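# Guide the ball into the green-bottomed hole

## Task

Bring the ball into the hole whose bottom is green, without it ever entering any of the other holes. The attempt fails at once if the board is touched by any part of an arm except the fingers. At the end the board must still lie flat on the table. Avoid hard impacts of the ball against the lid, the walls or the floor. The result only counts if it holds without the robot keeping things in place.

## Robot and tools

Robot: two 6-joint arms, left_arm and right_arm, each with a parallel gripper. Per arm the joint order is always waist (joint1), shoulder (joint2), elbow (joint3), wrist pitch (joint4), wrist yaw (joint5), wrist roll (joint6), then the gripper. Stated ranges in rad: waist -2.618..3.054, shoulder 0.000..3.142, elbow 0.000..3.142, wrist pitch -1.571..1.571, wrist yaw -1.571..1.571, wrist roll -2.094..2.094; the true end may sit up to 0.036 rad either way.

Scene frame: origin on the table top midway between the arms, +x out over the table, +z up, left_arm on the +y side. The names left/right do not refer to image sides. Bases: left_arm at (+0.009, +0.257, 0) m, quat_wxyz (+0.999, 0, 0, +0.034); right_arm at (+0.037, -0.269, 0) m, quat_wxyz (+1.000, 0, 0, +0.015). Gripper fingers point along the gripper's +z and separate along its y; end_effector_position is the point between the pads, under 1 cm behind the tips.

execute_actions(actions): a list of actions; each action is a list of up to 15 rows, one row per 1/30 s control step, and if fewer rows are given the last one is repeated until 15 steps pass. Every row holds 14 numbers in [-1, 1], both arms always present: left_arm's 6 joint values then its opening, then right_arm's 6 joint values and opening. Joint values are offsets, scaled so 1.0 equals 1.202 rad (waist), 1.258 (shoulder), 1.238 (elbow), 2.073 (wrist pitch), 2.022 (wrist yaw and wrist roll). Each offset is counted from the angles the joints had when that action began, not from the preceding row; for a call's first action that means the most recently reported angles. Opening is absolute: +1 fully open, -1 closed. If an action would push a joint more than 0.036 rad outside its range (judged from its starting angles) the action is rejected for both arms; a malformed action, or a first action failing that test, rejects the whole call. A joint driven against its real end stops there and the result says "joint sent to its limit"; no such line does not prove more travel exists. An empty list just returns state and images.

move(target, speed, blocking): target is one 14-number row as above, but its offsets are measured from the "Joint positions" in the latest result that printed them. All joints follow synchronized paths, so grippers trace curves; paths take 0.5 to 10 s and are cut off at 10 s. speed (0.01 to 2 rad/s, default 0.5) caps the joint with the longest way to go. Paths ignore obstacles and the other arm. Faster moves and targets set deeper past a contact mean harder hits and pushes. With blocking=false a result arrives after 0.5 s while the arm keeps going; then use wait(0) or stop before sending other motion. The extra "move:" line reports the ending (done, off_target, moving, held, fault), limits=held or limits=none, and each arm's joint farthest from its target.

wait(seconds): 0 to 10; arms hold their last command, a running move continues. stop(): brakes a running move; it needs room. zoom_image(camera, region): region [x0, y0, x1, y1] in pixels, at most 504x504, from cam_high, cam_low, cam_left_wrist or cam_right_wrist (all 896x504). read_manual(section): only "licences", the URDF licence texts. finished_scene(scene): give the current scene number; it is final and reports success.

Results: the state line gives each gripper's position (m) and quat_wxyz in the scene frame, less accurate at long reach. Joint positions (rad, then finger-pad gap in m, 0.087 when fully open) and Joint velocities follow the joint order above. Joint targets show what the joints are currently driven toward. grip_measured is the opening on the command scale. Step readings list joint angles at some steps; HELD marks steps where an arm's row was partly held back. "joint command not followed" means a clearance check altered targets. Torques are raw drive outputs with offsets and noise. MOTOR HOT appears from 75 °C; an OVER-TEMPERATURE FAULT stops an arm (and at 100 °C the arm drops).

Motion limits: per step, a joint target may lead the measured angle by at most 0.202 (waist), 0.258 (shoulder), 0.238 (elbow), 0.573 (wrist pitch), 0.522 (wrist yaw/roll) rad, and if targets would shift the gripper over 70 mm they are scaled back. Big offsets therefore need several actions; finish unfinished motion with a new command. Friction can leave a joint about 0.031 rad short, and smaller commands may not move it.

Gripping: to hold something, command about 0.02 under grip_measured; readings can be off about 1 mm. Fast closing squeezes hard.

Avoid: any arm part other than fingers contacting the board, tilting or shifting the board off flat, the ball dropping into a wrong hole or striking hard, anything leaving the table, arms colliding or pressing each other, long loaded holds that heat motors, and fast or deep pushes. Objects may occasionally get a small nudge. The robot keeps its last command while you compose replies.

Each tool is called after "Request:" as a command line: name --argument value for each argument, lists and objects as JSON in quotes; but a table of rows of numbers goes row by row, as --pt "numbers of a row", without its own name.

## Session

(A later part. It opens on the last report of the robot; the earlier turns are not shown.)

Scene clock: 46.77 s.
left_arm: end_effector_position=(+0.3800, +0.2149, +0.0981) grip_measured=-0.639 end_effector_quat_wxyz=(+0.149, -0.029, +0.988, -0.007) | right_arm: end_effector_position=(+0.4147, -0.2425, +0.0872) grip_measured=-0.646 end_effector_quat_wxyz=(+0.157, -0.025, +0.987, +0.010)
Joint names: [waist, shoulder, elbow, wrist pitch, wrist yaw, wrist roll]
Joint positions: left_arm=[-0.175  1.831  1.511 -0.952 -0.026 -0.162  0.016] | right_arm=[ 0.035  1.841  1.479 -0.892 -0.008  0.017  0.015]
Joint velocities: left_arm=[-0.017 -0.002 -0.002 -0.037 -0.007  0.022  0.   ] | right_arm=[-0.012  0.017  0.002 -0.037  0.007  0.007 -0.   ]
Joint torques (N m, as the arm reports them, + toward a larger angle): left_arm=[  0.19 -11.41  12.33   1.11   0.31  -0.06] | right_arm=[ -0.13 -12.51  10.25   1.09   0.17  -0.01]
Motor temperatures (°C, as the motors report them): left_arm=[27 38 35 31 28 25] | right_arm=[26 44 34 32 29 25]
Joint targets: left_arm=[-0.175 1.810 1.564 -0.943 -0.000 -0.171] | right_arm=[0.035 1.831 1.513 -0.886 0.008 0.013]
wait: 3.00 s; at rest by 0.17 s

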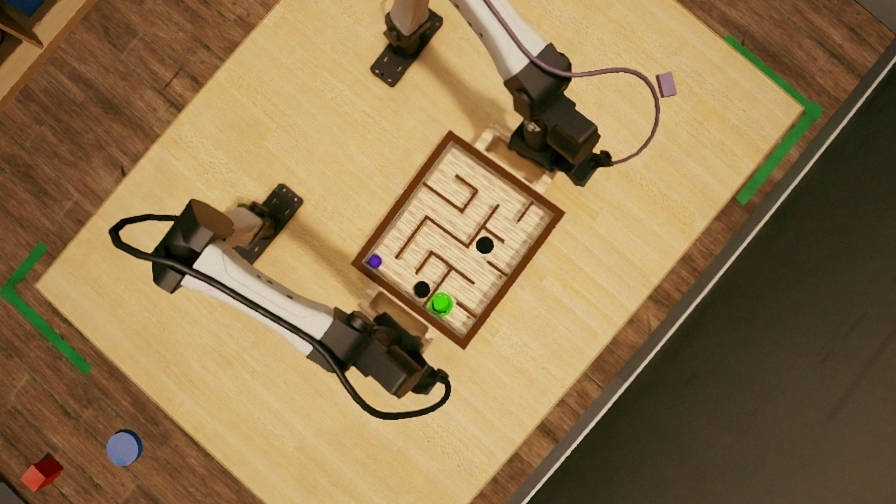

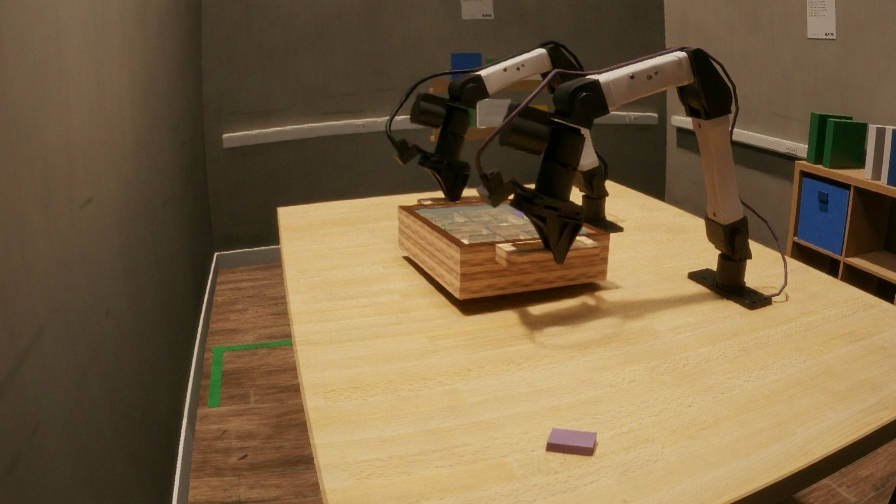

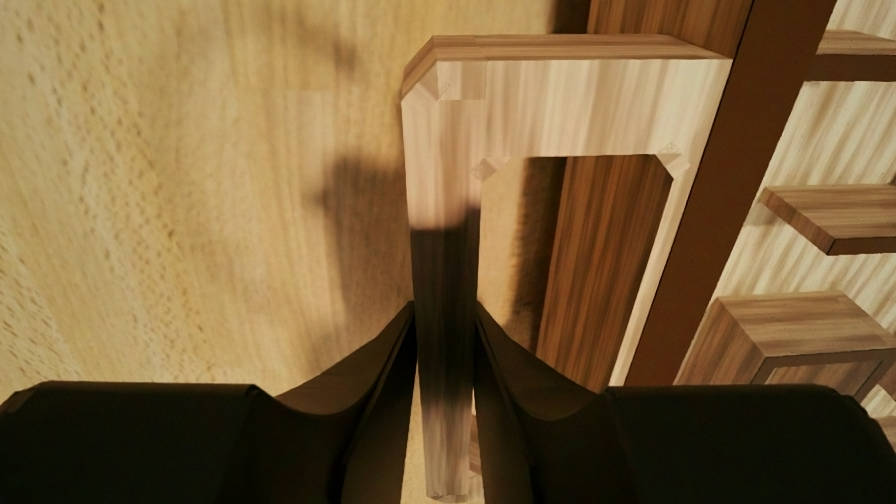

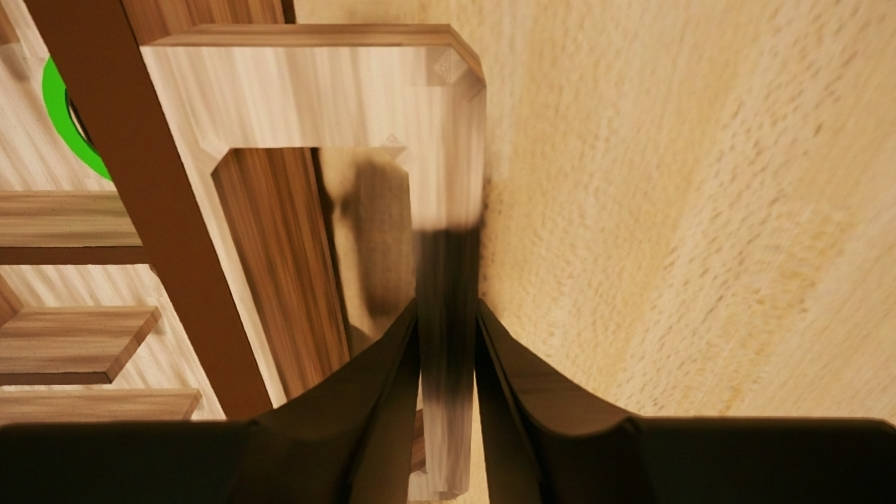

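Request:
execute_actions --actions '[[[0,-0.016,0.02,-0.002,0,0,-0.8,0,-0.008,0.015,-0.003,0,0,-0.8],[0,-0.016,0.02,-0.003,0,0,-0.8,0,-0.008,0.015,-0.006,0,0,-0.8],[0,-0.016,0.02,-0.005,0,0,-0.8,0,-0.008,0.015,-0.009,0,0,-0.8],[0,-0.016,0.02,-0.006,0,0,-0.8,0,-0.008,0.015,-0.012,0,0,-0.8],[0,-0.016,0.02,-0.008,0,0,-0.8,0,-0.008,0.015,-0.015,0,0,-0.8],[0,-0.016,0.02,-0.01,0,0,-0.8,0,-0.008,0.015,-0.019,0,0,-0.8]]]'

Request:
wait --seconds 0.5

Scene clock: 54.00 s.
left_arm: end_effector_position=(+0.3733, +0.2163, +0.0972) grip_measured=-0.641 end_effector_quat_wxyz=(+0.136, -0.028, +0.990, -0.004) | right_arm: end_effector_position=(+0.4064, -0.2416, +0.0861) grip_measured=-0.646 end_effector_quat_wxyz=(+0.141, -0.024, +0.990, +0.014)
Joint names: [waist, shoulder, elbow, wrist pitch, wrist yaw, wrist roll]
Joint positions: left_arm=[-0.175  1.831  1.511 -0.98  -0.029 -0.16   0.016] | right_arm=[ 0.035  1.841  1.479 -0.925 -0.015  0.02   0.015]
Joint velocities: left_arm=[ 0.002  0.012  0.017  0.051 -0.022  0.007 -0.001] | right_arm=[-0.017 -0.007 -0.002 -0.007 -0.095  0.066 -0.   ]
Joint torques (N m, as the arm reports them, + toward a larger angle): left_arm=[  0.18 -11.3   10.06   1.03   0.05   0.  ] | right_arm=[ -0.16 -12.17   9.03   0.93   0.06  -0.04]
Motor temperatures (°C, as the motors report them): left_arm=[27 40 37 32 28 25] | right_arm=[26 45 35 32 29 25]
Joint targets: left_arm=[-0.175 1.810 1.536 -0.973 -0.026 -0.162] | right_arm=[0.035 1.831 1.498 -0.931 -0.008 0.016]
Step readings (joint positions):
0: left_arm=[-0.175 1.831 1.511 -0.952 -0.026 -0.162] | right_arm=[0.035 1.841 1.479 -0.892 -0.008 0.017]
1: left_arm=[-0.175 1.831 1.511 -0.953 -0.027 -0.161] | right_arm=[0.035 1.841 1.479 -0.893 -0.009 0.017]
2: left_arm=[-0.175 1.831 1.511 -0.954 -0.029 -0.160] | right_arm=[0.035 1.841 1.479 -0.894 -0.011 0.017]
4: left_arm=[-0.175 1.831 1.511 -0.959 -0.031 -0.160] | right_arm=[0.035 1.841 1.479 -0.900 -0.013 0.018]
8: left_arm=[-0.175 1.831 1.511 -0.971 -0.031 -0.160] | right_arm=[0.035 1.841 1.479 -0.916 -0.015 0.019]
15: Joint positions above

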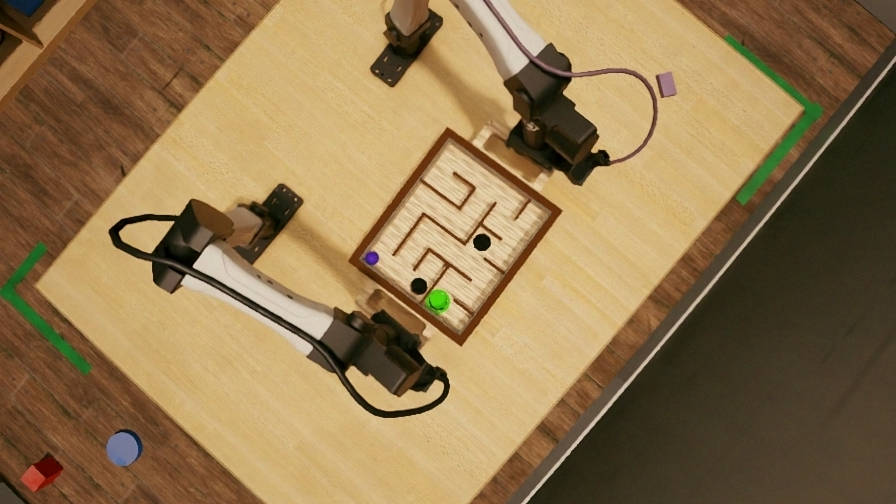

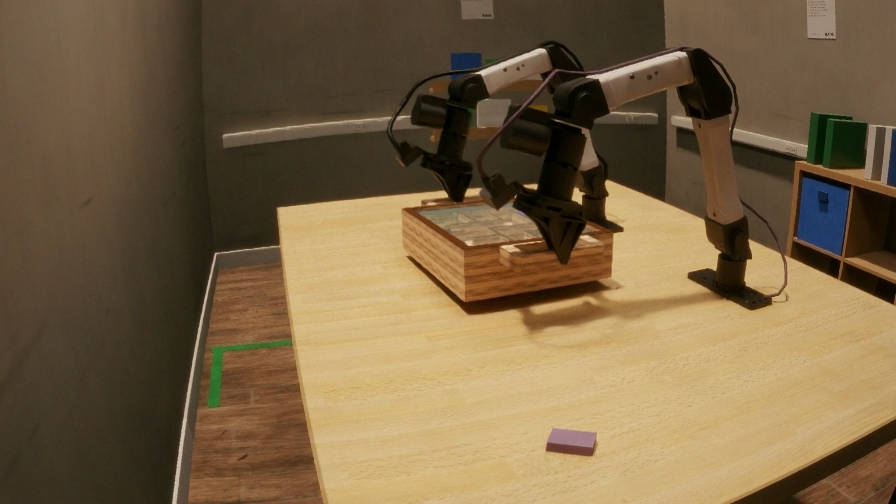

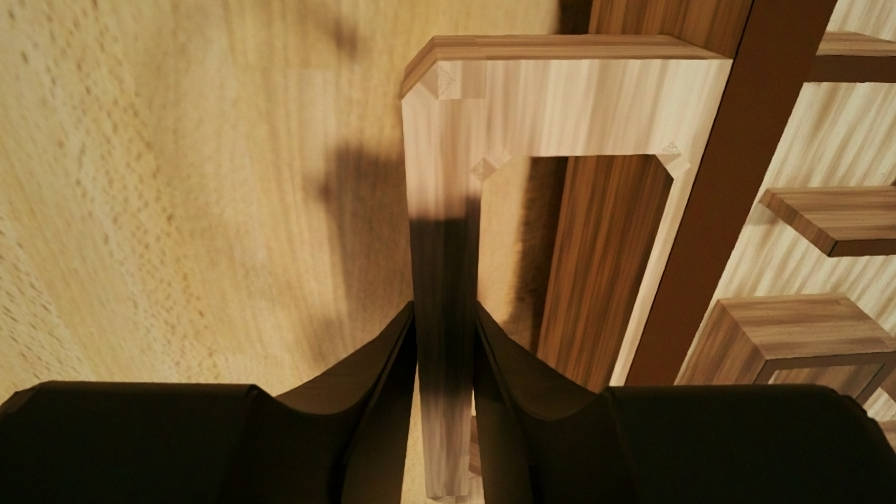

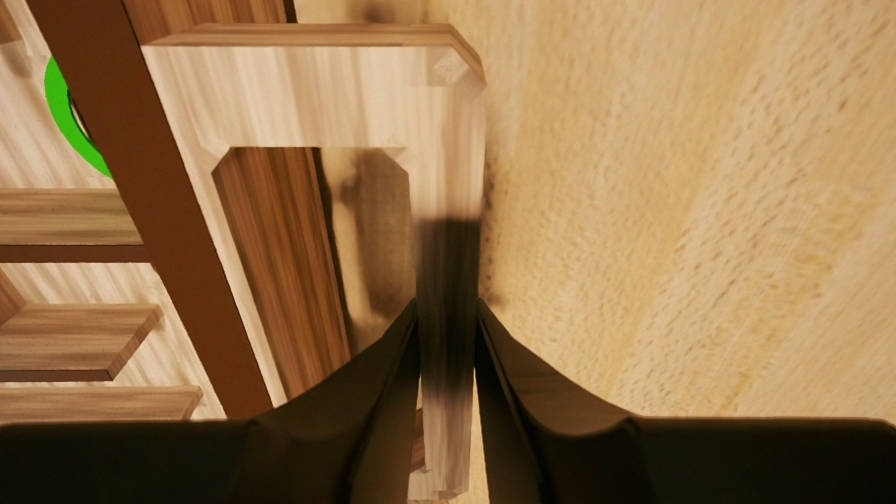

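Scene clock: 54.50 s.
left_arm: end_effector_position=(+0.3733, +0.2163, +0.0972) grip_measured=-0.641 end_effector_quat_wxyz=(+0.136, -0.028, +0.990, -0.004) | right_arm: end_effector_position=(+0.4064, -0.2416, +0.0861) grip_measured=-0.646 end_effector_quat_wxyz=(+0.141, -0.024, +0.990, +0.014)
Joint names: [waist, shoulder, elbow, wrist pitch, wrist yaw, wrist roll]
Joint positions: left_arm=[-0.175  1.831  1.511 -0.98  -0.029 -0.16   0.016] | right_arm=[ 0.035  1.841  1.479 -0.925 -0.015  0.02   0.015]
Joint velocities: left_arm=[-0.007  0.007 -0.012  0.037 -0.051  0.081 -0.   ] | right_arm=[-0.002  0.002  0.012 -0.007 -0.022 -0.022 -0.001]
Joint torques (N m, as the arm reports them, + toward a larger angle): left_arm=[  0.19 -11.37  10.05   1.02   0.06   0.01] | right_arm=[ -0.25 -12.42   9.08   0.93   0.11  -0.01]
Motor temperatures (°C, as the motors report them): left_arm=[27 40 37 32 28 25] | right_arm=[26 46 35 32 29 25]
Joint targets: left_arm=[-0.175 1.810 1.536 -0.973 -0.026 -0.162] | right_arm=[0.035 1.831 1.498 -0.931 -0.008 0.016]
wait: 0.50 s; at rest by 0.17 s

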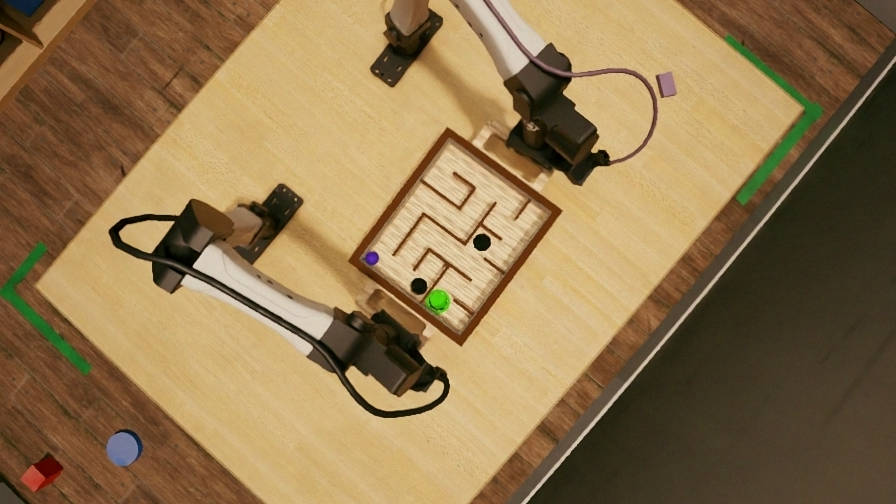

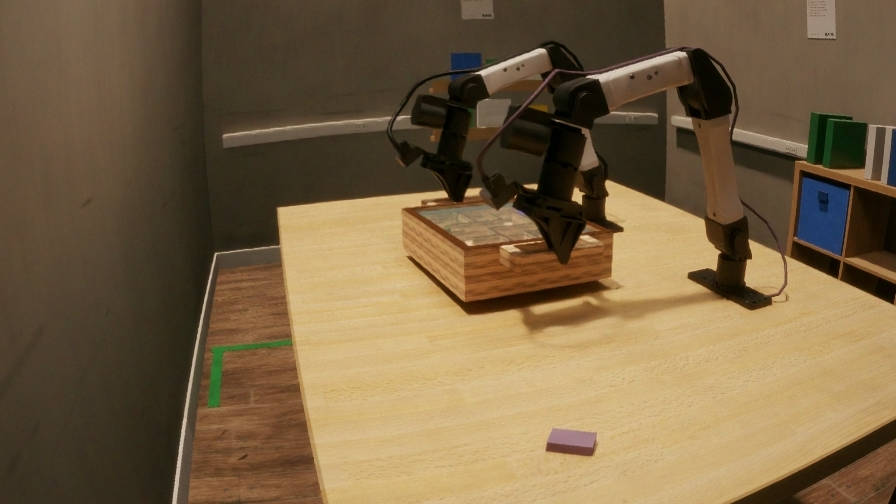

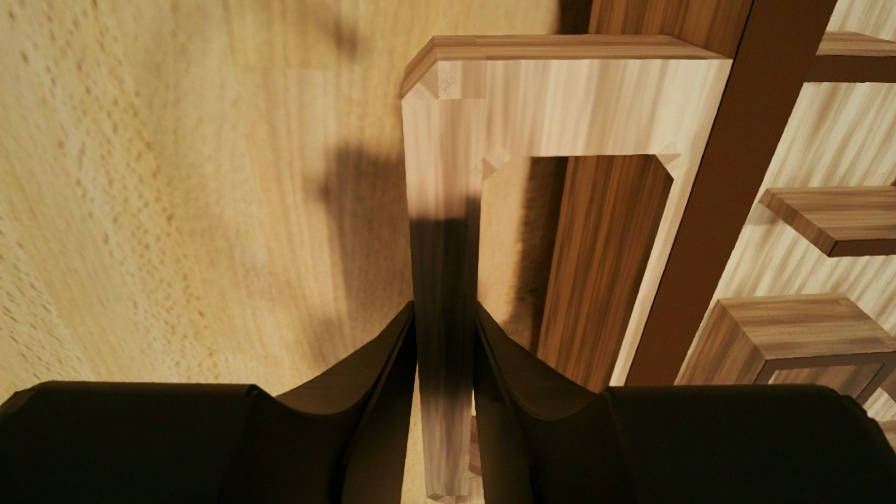

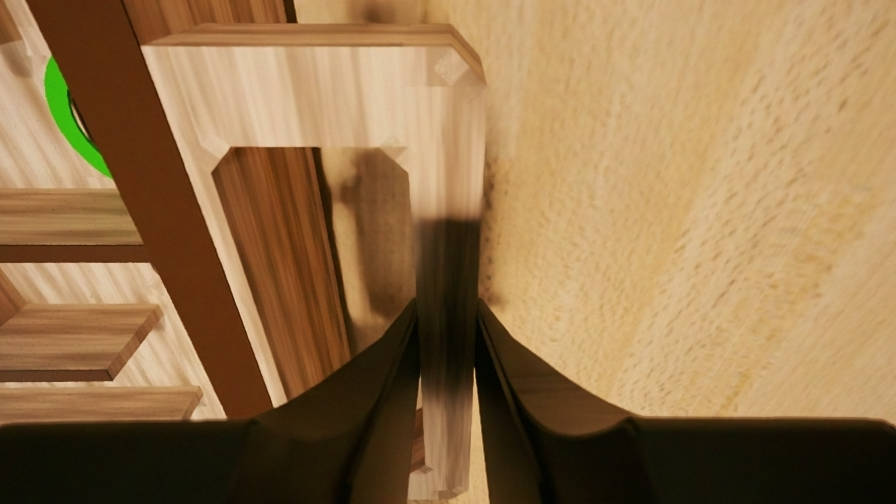

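Request:
execute_actions --actions '[[[0,-0.016,0.02,-0.018,0,0,-0.8,0,-0.008,0.015,-0.018,0,0,-0.8]],[[0,-0.016,0.02,0.031,0,0,-0.8,0,-0.008,0.015,0.031,0,0,-0.8]]]'

Request:
wait --seconds 1

Scene clock: 60.97 s.
left_arm: end_effector_position=(+0.3737, +0.2164, +0.0973) grip_measured=-0.642 end_effector_quat_wxyz=(+0.137, -0.028, +0.990, -0.003) | right_arm: end_effector_position=(+0.4079, -0.2411, +0.0863) grip_measured=-0.646 end_effector_quat_wxyz=(+0.144, -0.024, +0.989, +0.015)
Joint names: [waist, shoulder, elbow, wrist pitch, wrist yaw, wrist roll]
Joint positions: left_arm=[-0.175  1.831  1.511 -0.978 -0.03  -0.16   0.016] | right_arm=[ 0.035  1.841  1.479 -0.919 -0.018  0.02   0.015]
Joint velocities: left_arm=[ 0.007 -0.012  0.017 -0.11   0.022 -0.037  0.   ] | right_arm=[-0.027 -0.017 -0.012 -0.022  0.066 -0.051  0.   ]
Joint torques (N m, as the arm reports them, + toward a larger angle): left_arm=[  0.2  -11.3   10.06   1.29   0.07   0.01] | right_arm=[ -0.25 -12.31   9.22   1.26   0.01   0.03]
Motor temperatures (°C, as the motors report them): left_arm=[27 41 38 32 28 25] | right_arm=[26 46 35 32 29 25]
Joint targets: left_arm=[-0.175 1.810 1.536 -0.948 -0.025 -0.160] | right_arm=[0.036 1.831 1.498 -0.891 -0.019 0.020]
Step readings (joint positions; steps 1 to 15: 1st action; 16 to 30: 2nd action):
0: left_arm=[-0.175 1.831 1.511 -0.980 -0.029 -0.160] | right_arm=[0.035 1.841 1.479 -0.925 -0.015 0.020]
1: left_arm=[-0.175 1.831 1.511 -0.982 -0.029 -0.160] | right_arm=[0.035 1.841 1.479 -0.926 -0.016 0.020]
2: left_arm=[-0.175 1.831 1.511 -0.986 -0.029 -0.160] | right_arm=[0.035 1.841 1.479 -0.929 -0.017 0.020]
4: left_arm=[-0.175 1.831 1.511 -0.996 -0.029 -0.160] | right_arm=[0.035 1.841 1.479 -0.939 -0.018 0.020]
8: left_arm=[-0.175 1.831 1.511 -1.009 -0.025 -0.160] | right_arm=[0.035 1.841 1.479 -0.953 -0.019 0.020]
15: left_arm=[-0.175 1.831 1.511 -1.012 -0.025 -0.160] | right_arm=[0.035 1.841 1.479 -0.956 -0.019 0.020]
16: left_arm=[-0.175 1.831 1.511 -1.010 -0.025 -0.160] | right_arm=[0.035 1.841 1.479 -0.953 -0.019 0.020]
17: left_arm=[-0.175 1.831 1.511 -1.006 -0.025 -0.160] | right_arm=[0.035 1.841 1.479 -0.949 -0.019 0.020]
19: left_arm=[-0.175 1.831 1.511 -0.996 -0.026 -0.160] | right_arm=[0.035 1.841 1.479 -0.937 -0.019 0.020]
23: left_arm=[-0.175 1.831 1.511 -0.981 -0.029 -0.160] | right_arm=[0.035 1.841 1.479 -0.921 -0.018 0.020]
30: Joint positions above

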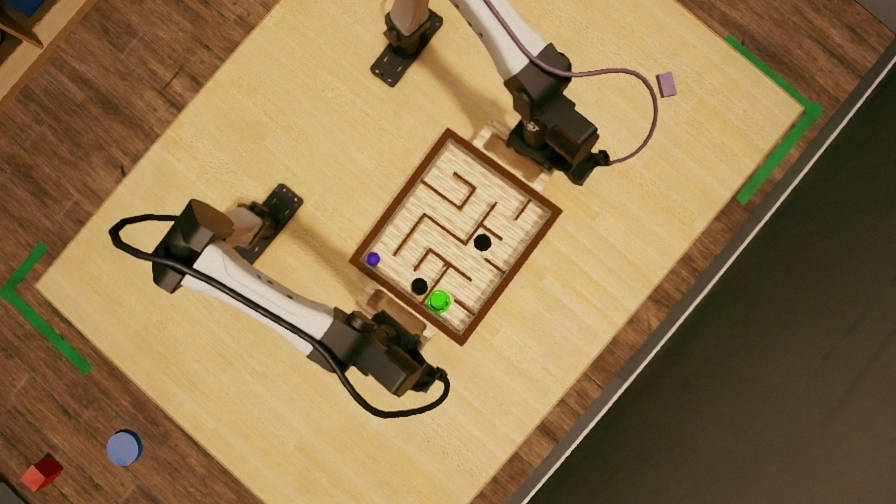

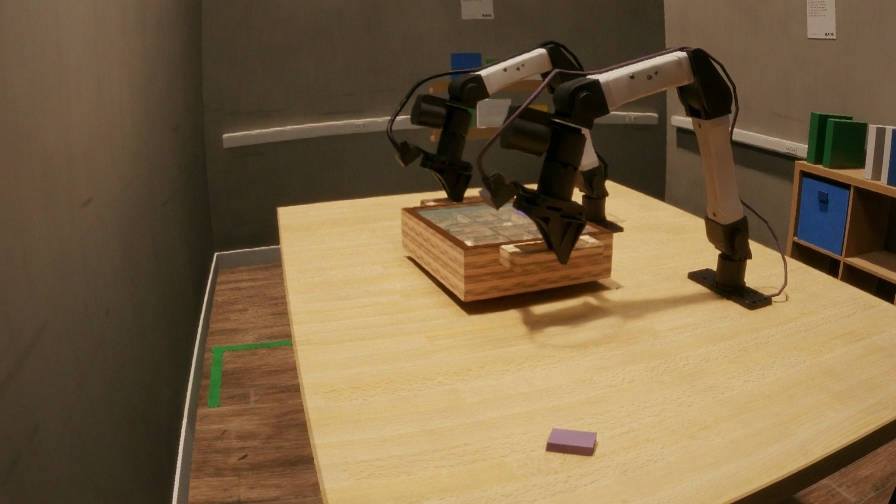

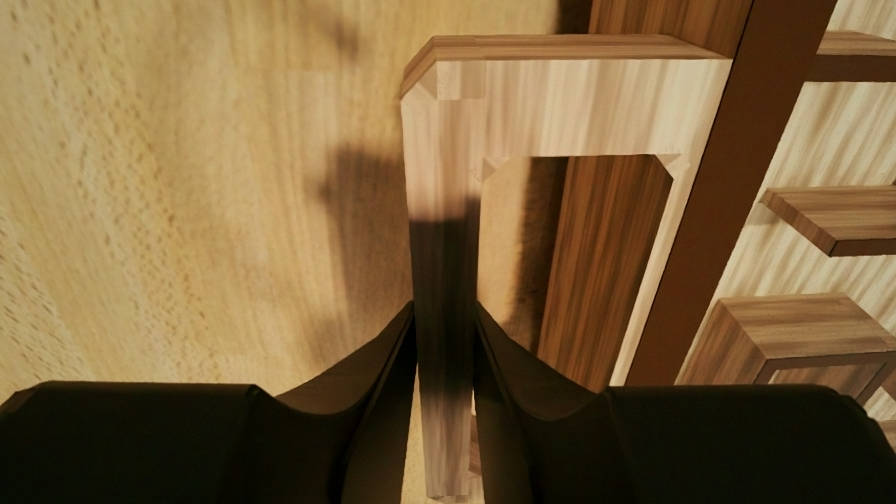

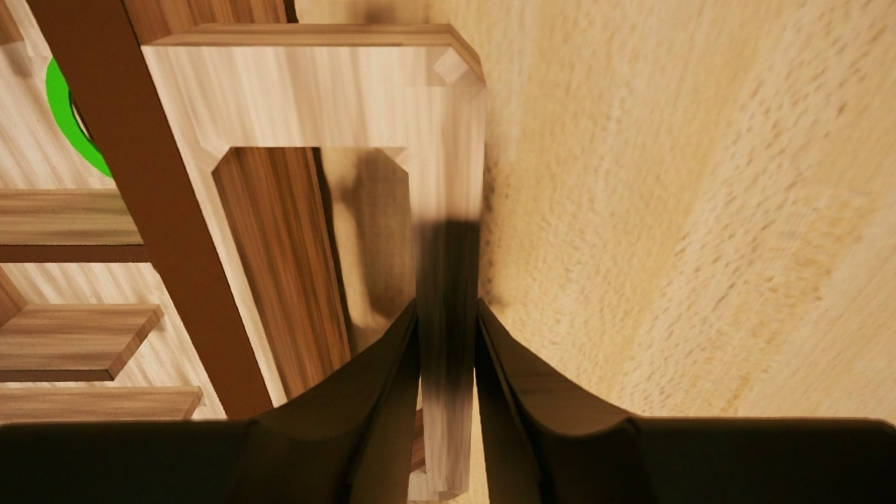

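Scene clock: 61.97 s.
left_arm: end_effector_position=(+0.3737, +0.2164, +0.0973) grip_measured=-0.642 end_effector_quat_wxyz=(+0.137, -0.028, +0.990, -0.003) | right_arm: end_effector_position=(+0.4079, -0.2411, +0.0863) grip_measured=-0.646 end_effector_quat_wxyz=(+0.144, -0.024, +0.989, +0.015)
Joint names: [waist, shoulder, elbow, wrist pitch, wrist yaw, wrist roll]
Joint positions: left_arm=[-0.175  1.831  1.511 -0.978 -0.03  -0.16   0.016] | right_arm=[ 0.035  1.841  1.479 -0.919 -0.018  0.02   0.015]
Joint velocities: left_arm=[ 0.002  0.017 -0.012 -0.022 -0.081 -0.007  0.001] | right_arm=[-0.017  0.017  0.007 -0.037 -0.037  0.022  0.   ]
Joint torques (N m, as the arm reports them, + toward a larger angle): left_arm=[  0.19 -11.36  10.05   1.29   0.07   0.02] | right_arm=[ -0.2  -12.41   8.98   1.18   0.02   0.01]
Motor temperatures (°C, as the motors report them): left_arm=[27 41 38 32 28 25] | right_arm=[26 46 35 32 29 25]
Joint targets: left_arm=[-0.175 1.810 1.536 -0.948 -0.025 -0.160] | right_arm=[0.036 1.831 1.498 -0.891 -0.019 0.020]
wait: 1.00 s; at rest by 0.17 s

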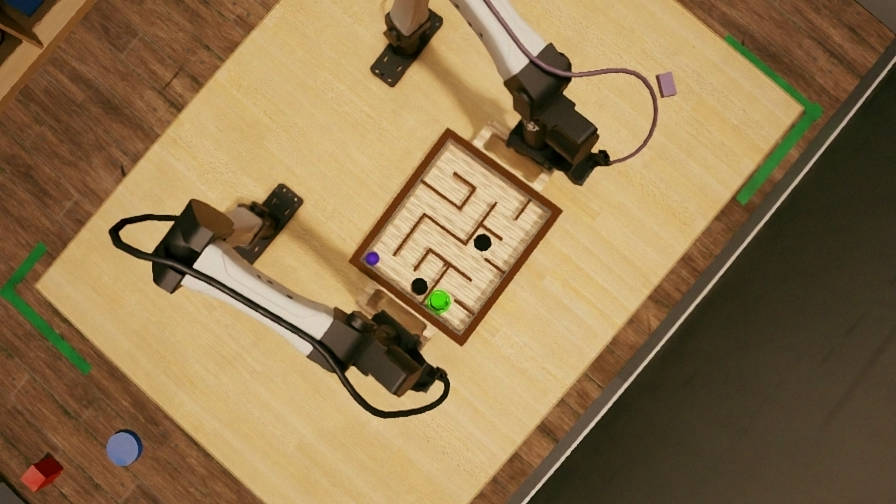

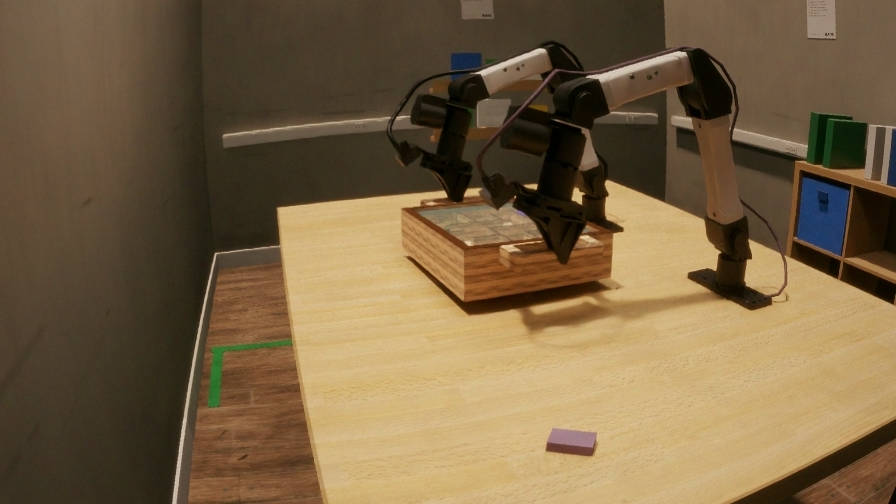

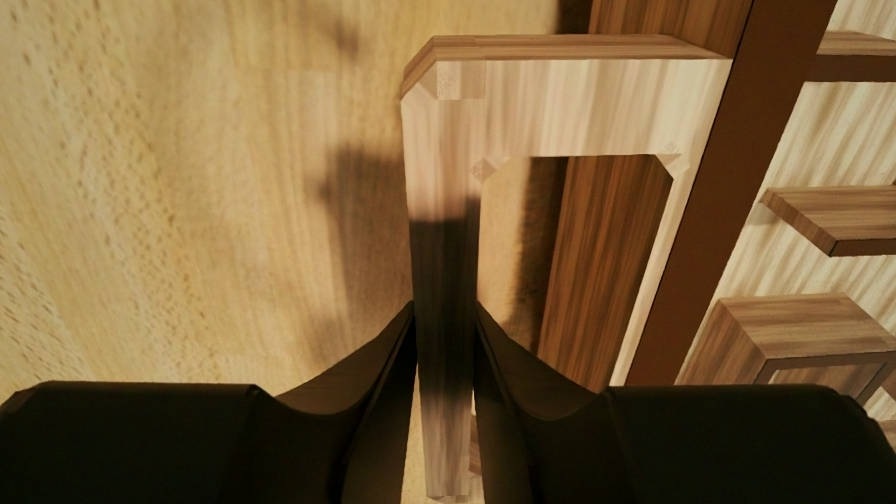

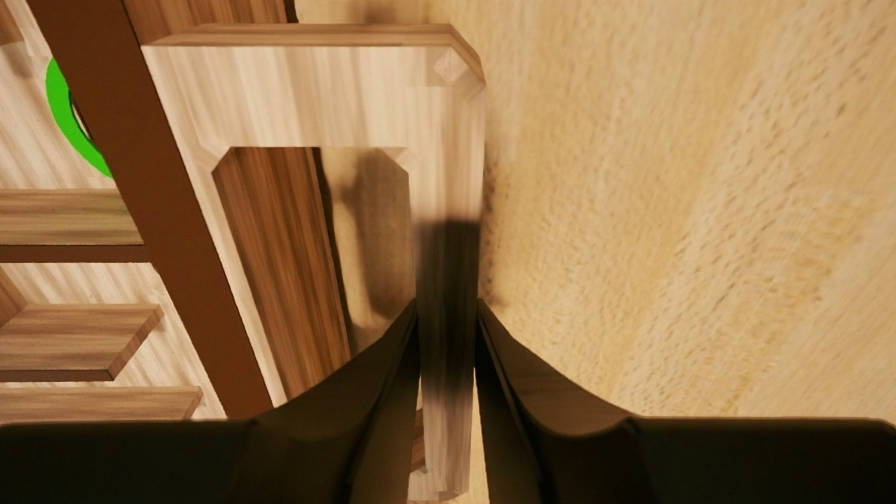

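Request:
execute_actions --actions '[[[0,-0.016,0.02,-0.021,0,0,-0.8,0,-0.008,0.015,-0.022,0,0,-0.8]],[[0,-0.016,0.02,0.003,0,0,-0.8,0,-0.008,0.015,0.003,0,0,-0.8]],[[0,-0.016,0.02,0.026,0,0,-0.8,0,-0.008,0.015,0.026,0,0,-0.8]]]'

Request:
wait --seconds 1

Scene clock: 67.97 s.
left_arm: end_effector_position=(+0.3708, +0.2164, +0.0970) grip_measured=-0.642 end_effector_quat_wxyz=(+0.131, -0.028, +0.991, -0.004) | right_arm: end_effector_position=(+0.4050, -0.2411, +0.0860) grip_measured=-0.646 end_effector_quat_wxyz=(+0.138, -0.024, +0.990, +0.015)
Joint names: [waist, shoulder, elbow, wrist pitch, wrist yaw, wrist roll]
Joint positions: left_arm=[-0.175  1.831  1.511 -0.989 -0.028 -0.16   0.016] | right_arm=[ 0.035  1.841  1.479 -0.93  -0.019  0.02   0.015]
Joint velocities: left_arm=[-0.017  0.017  0.002 -0.022 -0.037  0.066 -0.001] | right_arm=[-0.012  0.002  0.022 -0.022  0.051  0.051  0.001]
Joint torques (N m, as the arm reports them, + toward a larger angle): left_arm=[  0.2  -11.4   10.05   1.24   0.06   0.02] | right_arm=[  0.13 -12.05   9.04   1.19  -0.01   0.  ]
Motor temperatures (°C, as the motors report them): left_arm=[27 41 39 32 28 25] | right_arm=[26 47 36 32 29 25]
Joint targets: left_arm=[-0.175 1.810 1.536 -0.961 -0.025 -0.160] | right_arm=[0.036 1.831 1.498 -0.904 -0.020 0.020]
Step readings (joint positions; steps 1 to 15: 1st action; 16 to 30: 2nd action; 31 to 45: 3rd action):
0: left_arm=[-0.175 1.831 1.511 -0.978 -0.030 -0.160] | right_arm=[0.035 1.841 1.479 -0.919 -0.018 0.020]
1: left_arm=[-0.175 1.831 1.511 -0.981 -0.030 -0.160] | right_arm=[0.035 1.841 1.479 -0.921 -0.018 0.020]
2: left_arm=[-0.175 1.831 1.511 -0.985 -0.030 -0.160] | right_arm=[0.035 1.841 1.479 -0.926 -0.018 0.020]
4: left_arm=[-0.175 1.831 1.511 -0.996 -0.029 -0.160] | right_arm=[0.035 1.841 1.479 -0.939 -0.019 0.020]
8: left_arm=[-0.175 1.831 1.511 -1.012 -0.026 -0.160] | right_arm=[0.035 1.841 1.479 -0.955 -0.020 0.020]
15: left_arm=[-0.175 1.831 1.511 -1.015 -0.025 -0.160] | right_arm=[0.035 1.841 1.479 -0.958 -0.020 0.020]
16: left_arm=[-0.175 1.831 1.511 -1.015 -0.025 -0.160] | right_arm=[0.035 1.841 1.479 -0.958 -0.020 0.020]
17: left_arm=[-0.175 1.831 1.511 -1.015 -0.025 -0.160] | right_arm=[0.035 1.841 1.479 -0.958 -0.020 0.020]
19: left_arm=[-0.175 1.831 1.511 -1.015 -0.025 -0.160] | right_arm=[0.035 1.841 1.479 -0.958 -0.020 0.020]
23: left_arm=[-0.175 1.831 1.511 -1.015 -0.025 -0.160] | right_arm=[0.035 1.841 1.479 -0.958 -0.020 0.020]
30: left_arm=[-0.175 1.831 1.511 -1.015 -0.025 -0.160] | right_arm=[0.035 1.841 1.479 -0.958 -0.020 0.020]
31: left_arm=[-0.175 1.831 1.511 -1.013 -0.025 -0.160] | right_arm=[0.035 1.841 1.479 -0.956 -0.020 0.020]
32: left_arm=[-0.175 1.831 1.511 -1.011 -0.025 -0.160] | right_arm=[0.035 1.841 1.479 -0.953 -0.020 0.020]
34: left_arm=[-0.175 1.831 1.511 -1.002 -0.025 -0.160] | right_arm=[0.035 1.841 1.479 -0.944 -0.019 0.020]
38: left_arm=[-0.175 1.831 1.511 -0.991 -0.028 -0.160] | right_arm=[0.035 1.841 1.479 -0.932 -0.019 0.020]
45: Joint positions above

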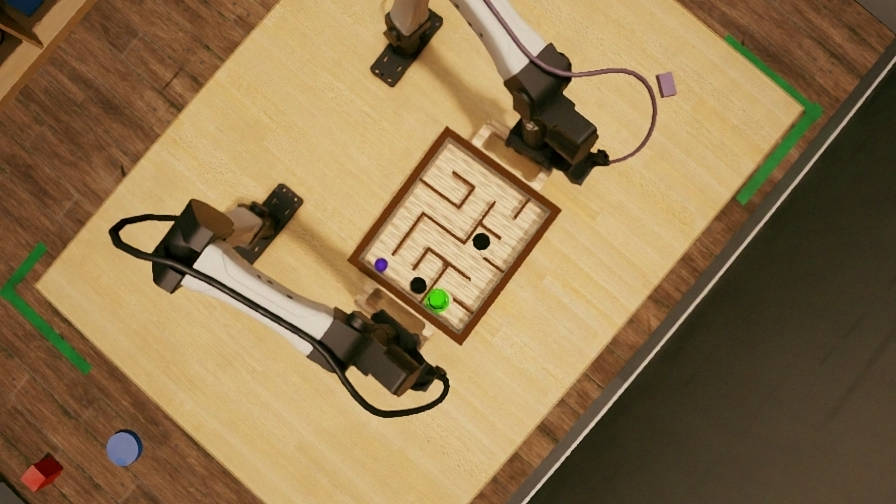

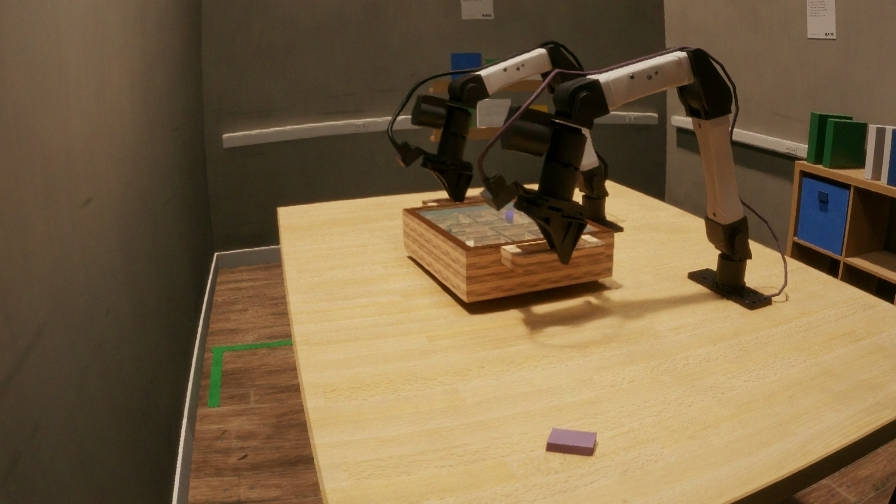

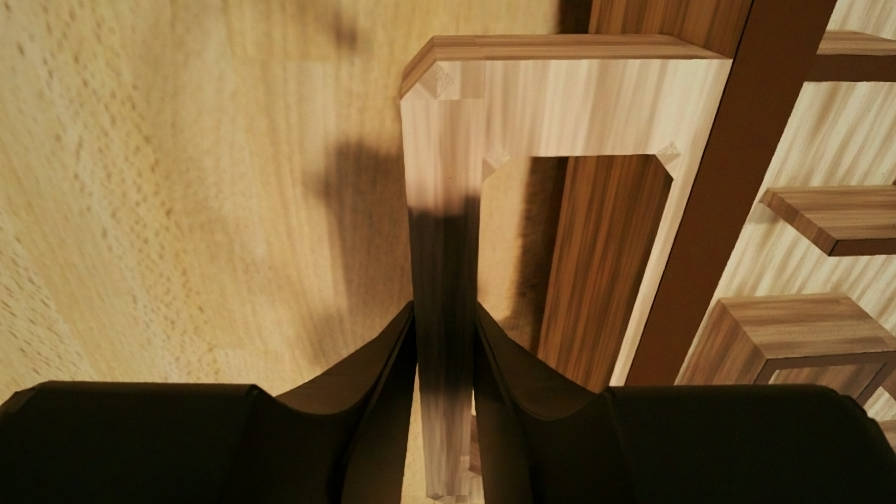

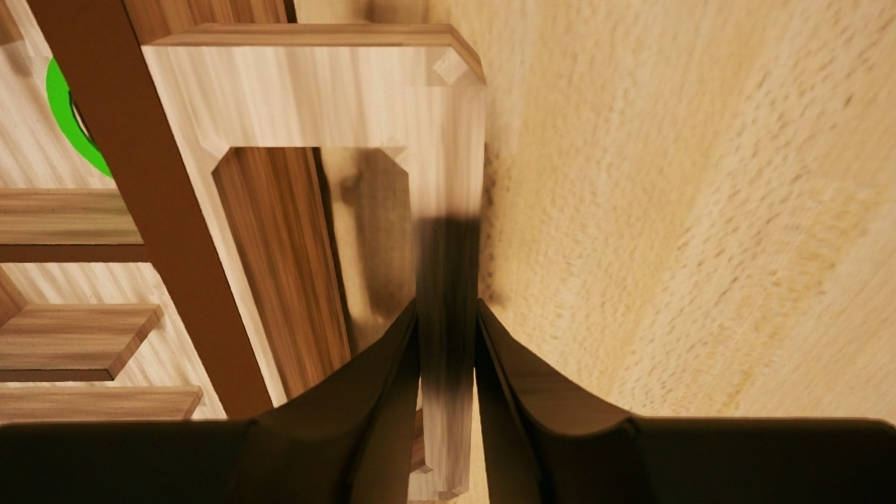

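Scene clock: 68.97 s.
left_arm: end_effector_position=(+0.3708, +0.2164, +0.0970) grip_measured=-0.642 end_effector_quat_wxyz=(+0.131, -0.028, +0.991, -0.004) | right_arm: end_effector_position=(+0.4050, -0.2411, +0.0860) grip_measured=-0.646 end_effector_quat_wxyz=(+0.138, -0.024, +0.990, +0.015)
Joint names: [waist, shoulder, elbow, wrist pitch, wrist yaw, wrist roll]
Joint positions: left_arm=[-0.175  1.831  1.511 -0.989 -0.028 -0.16   0.016] | right_arm=[ 0.035  1.841  1.479 -0.93  -0.019  0.02   0.015]
Joint velocities: left_arm=[-0.007 -0.002 -0.017 -0.022  0.007 -0.007 -0.   ] | right_arm=[ 0.002 -0.007 -0.007 -0.007  0.022 -0.022 -0.   ]
Joint torques (N m, as the arm reports them, + toward a larger angle): left_arm=[  0.19 -11.36  10.02   1.24   0.06   0.02] | right_arm=[ -0.16 -12.19   9.17   1.21   0.01   0.05]
Motor temperatures (°C, as the motors report them): left_arm=[27 42 39 32 28 25] | right_arm=[26 47 36 32 29 25]
Joint targets: left_arm=[-0.175 1.810 1.536 -0.961 -0.025 -0.160] | right_arm=[0.036 1.831 1.498 -0.904 -0.020 0.020]
wait: 1.00 s; at rest by 0.17 s

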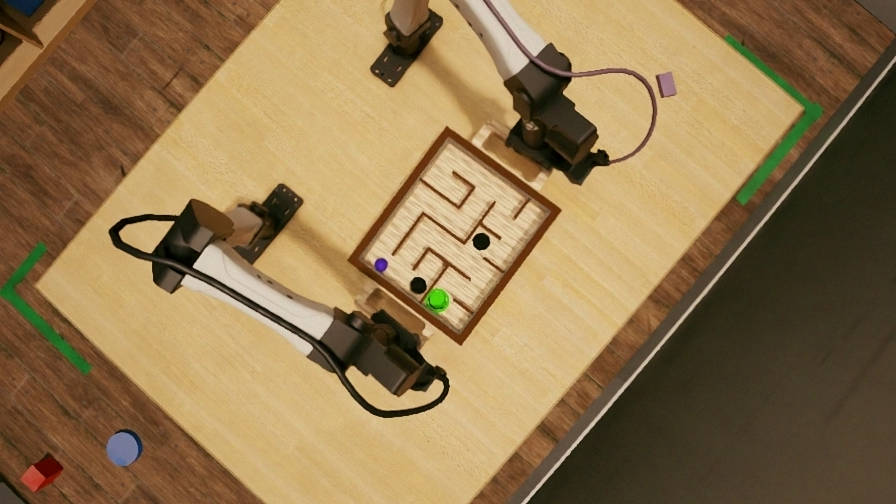

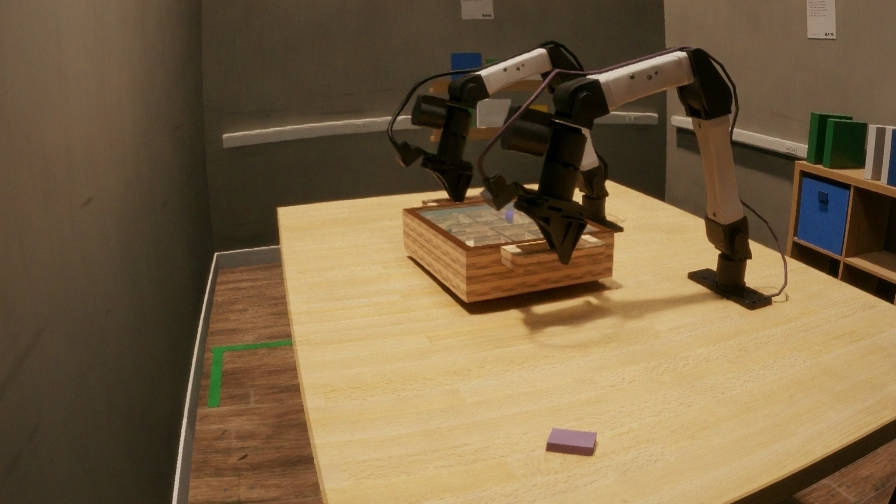

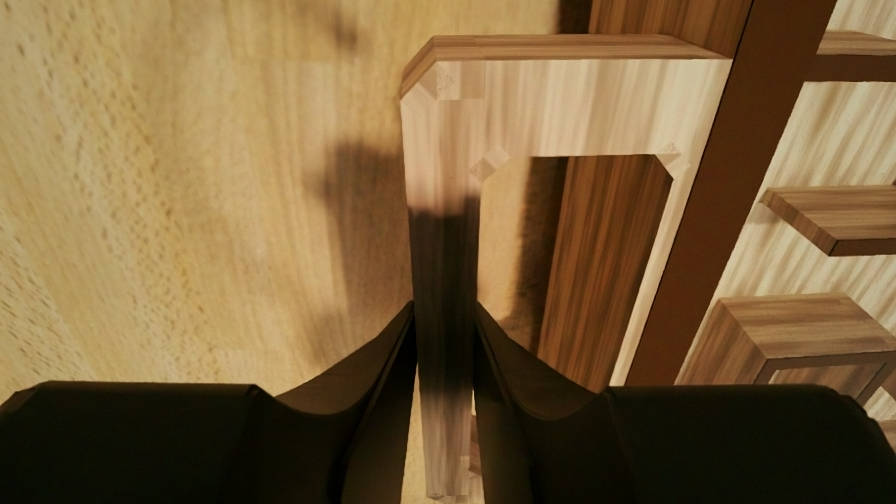

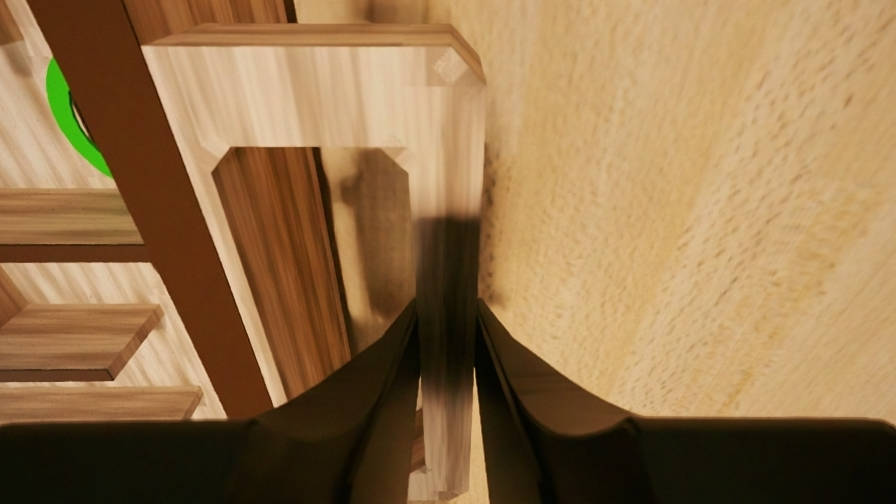

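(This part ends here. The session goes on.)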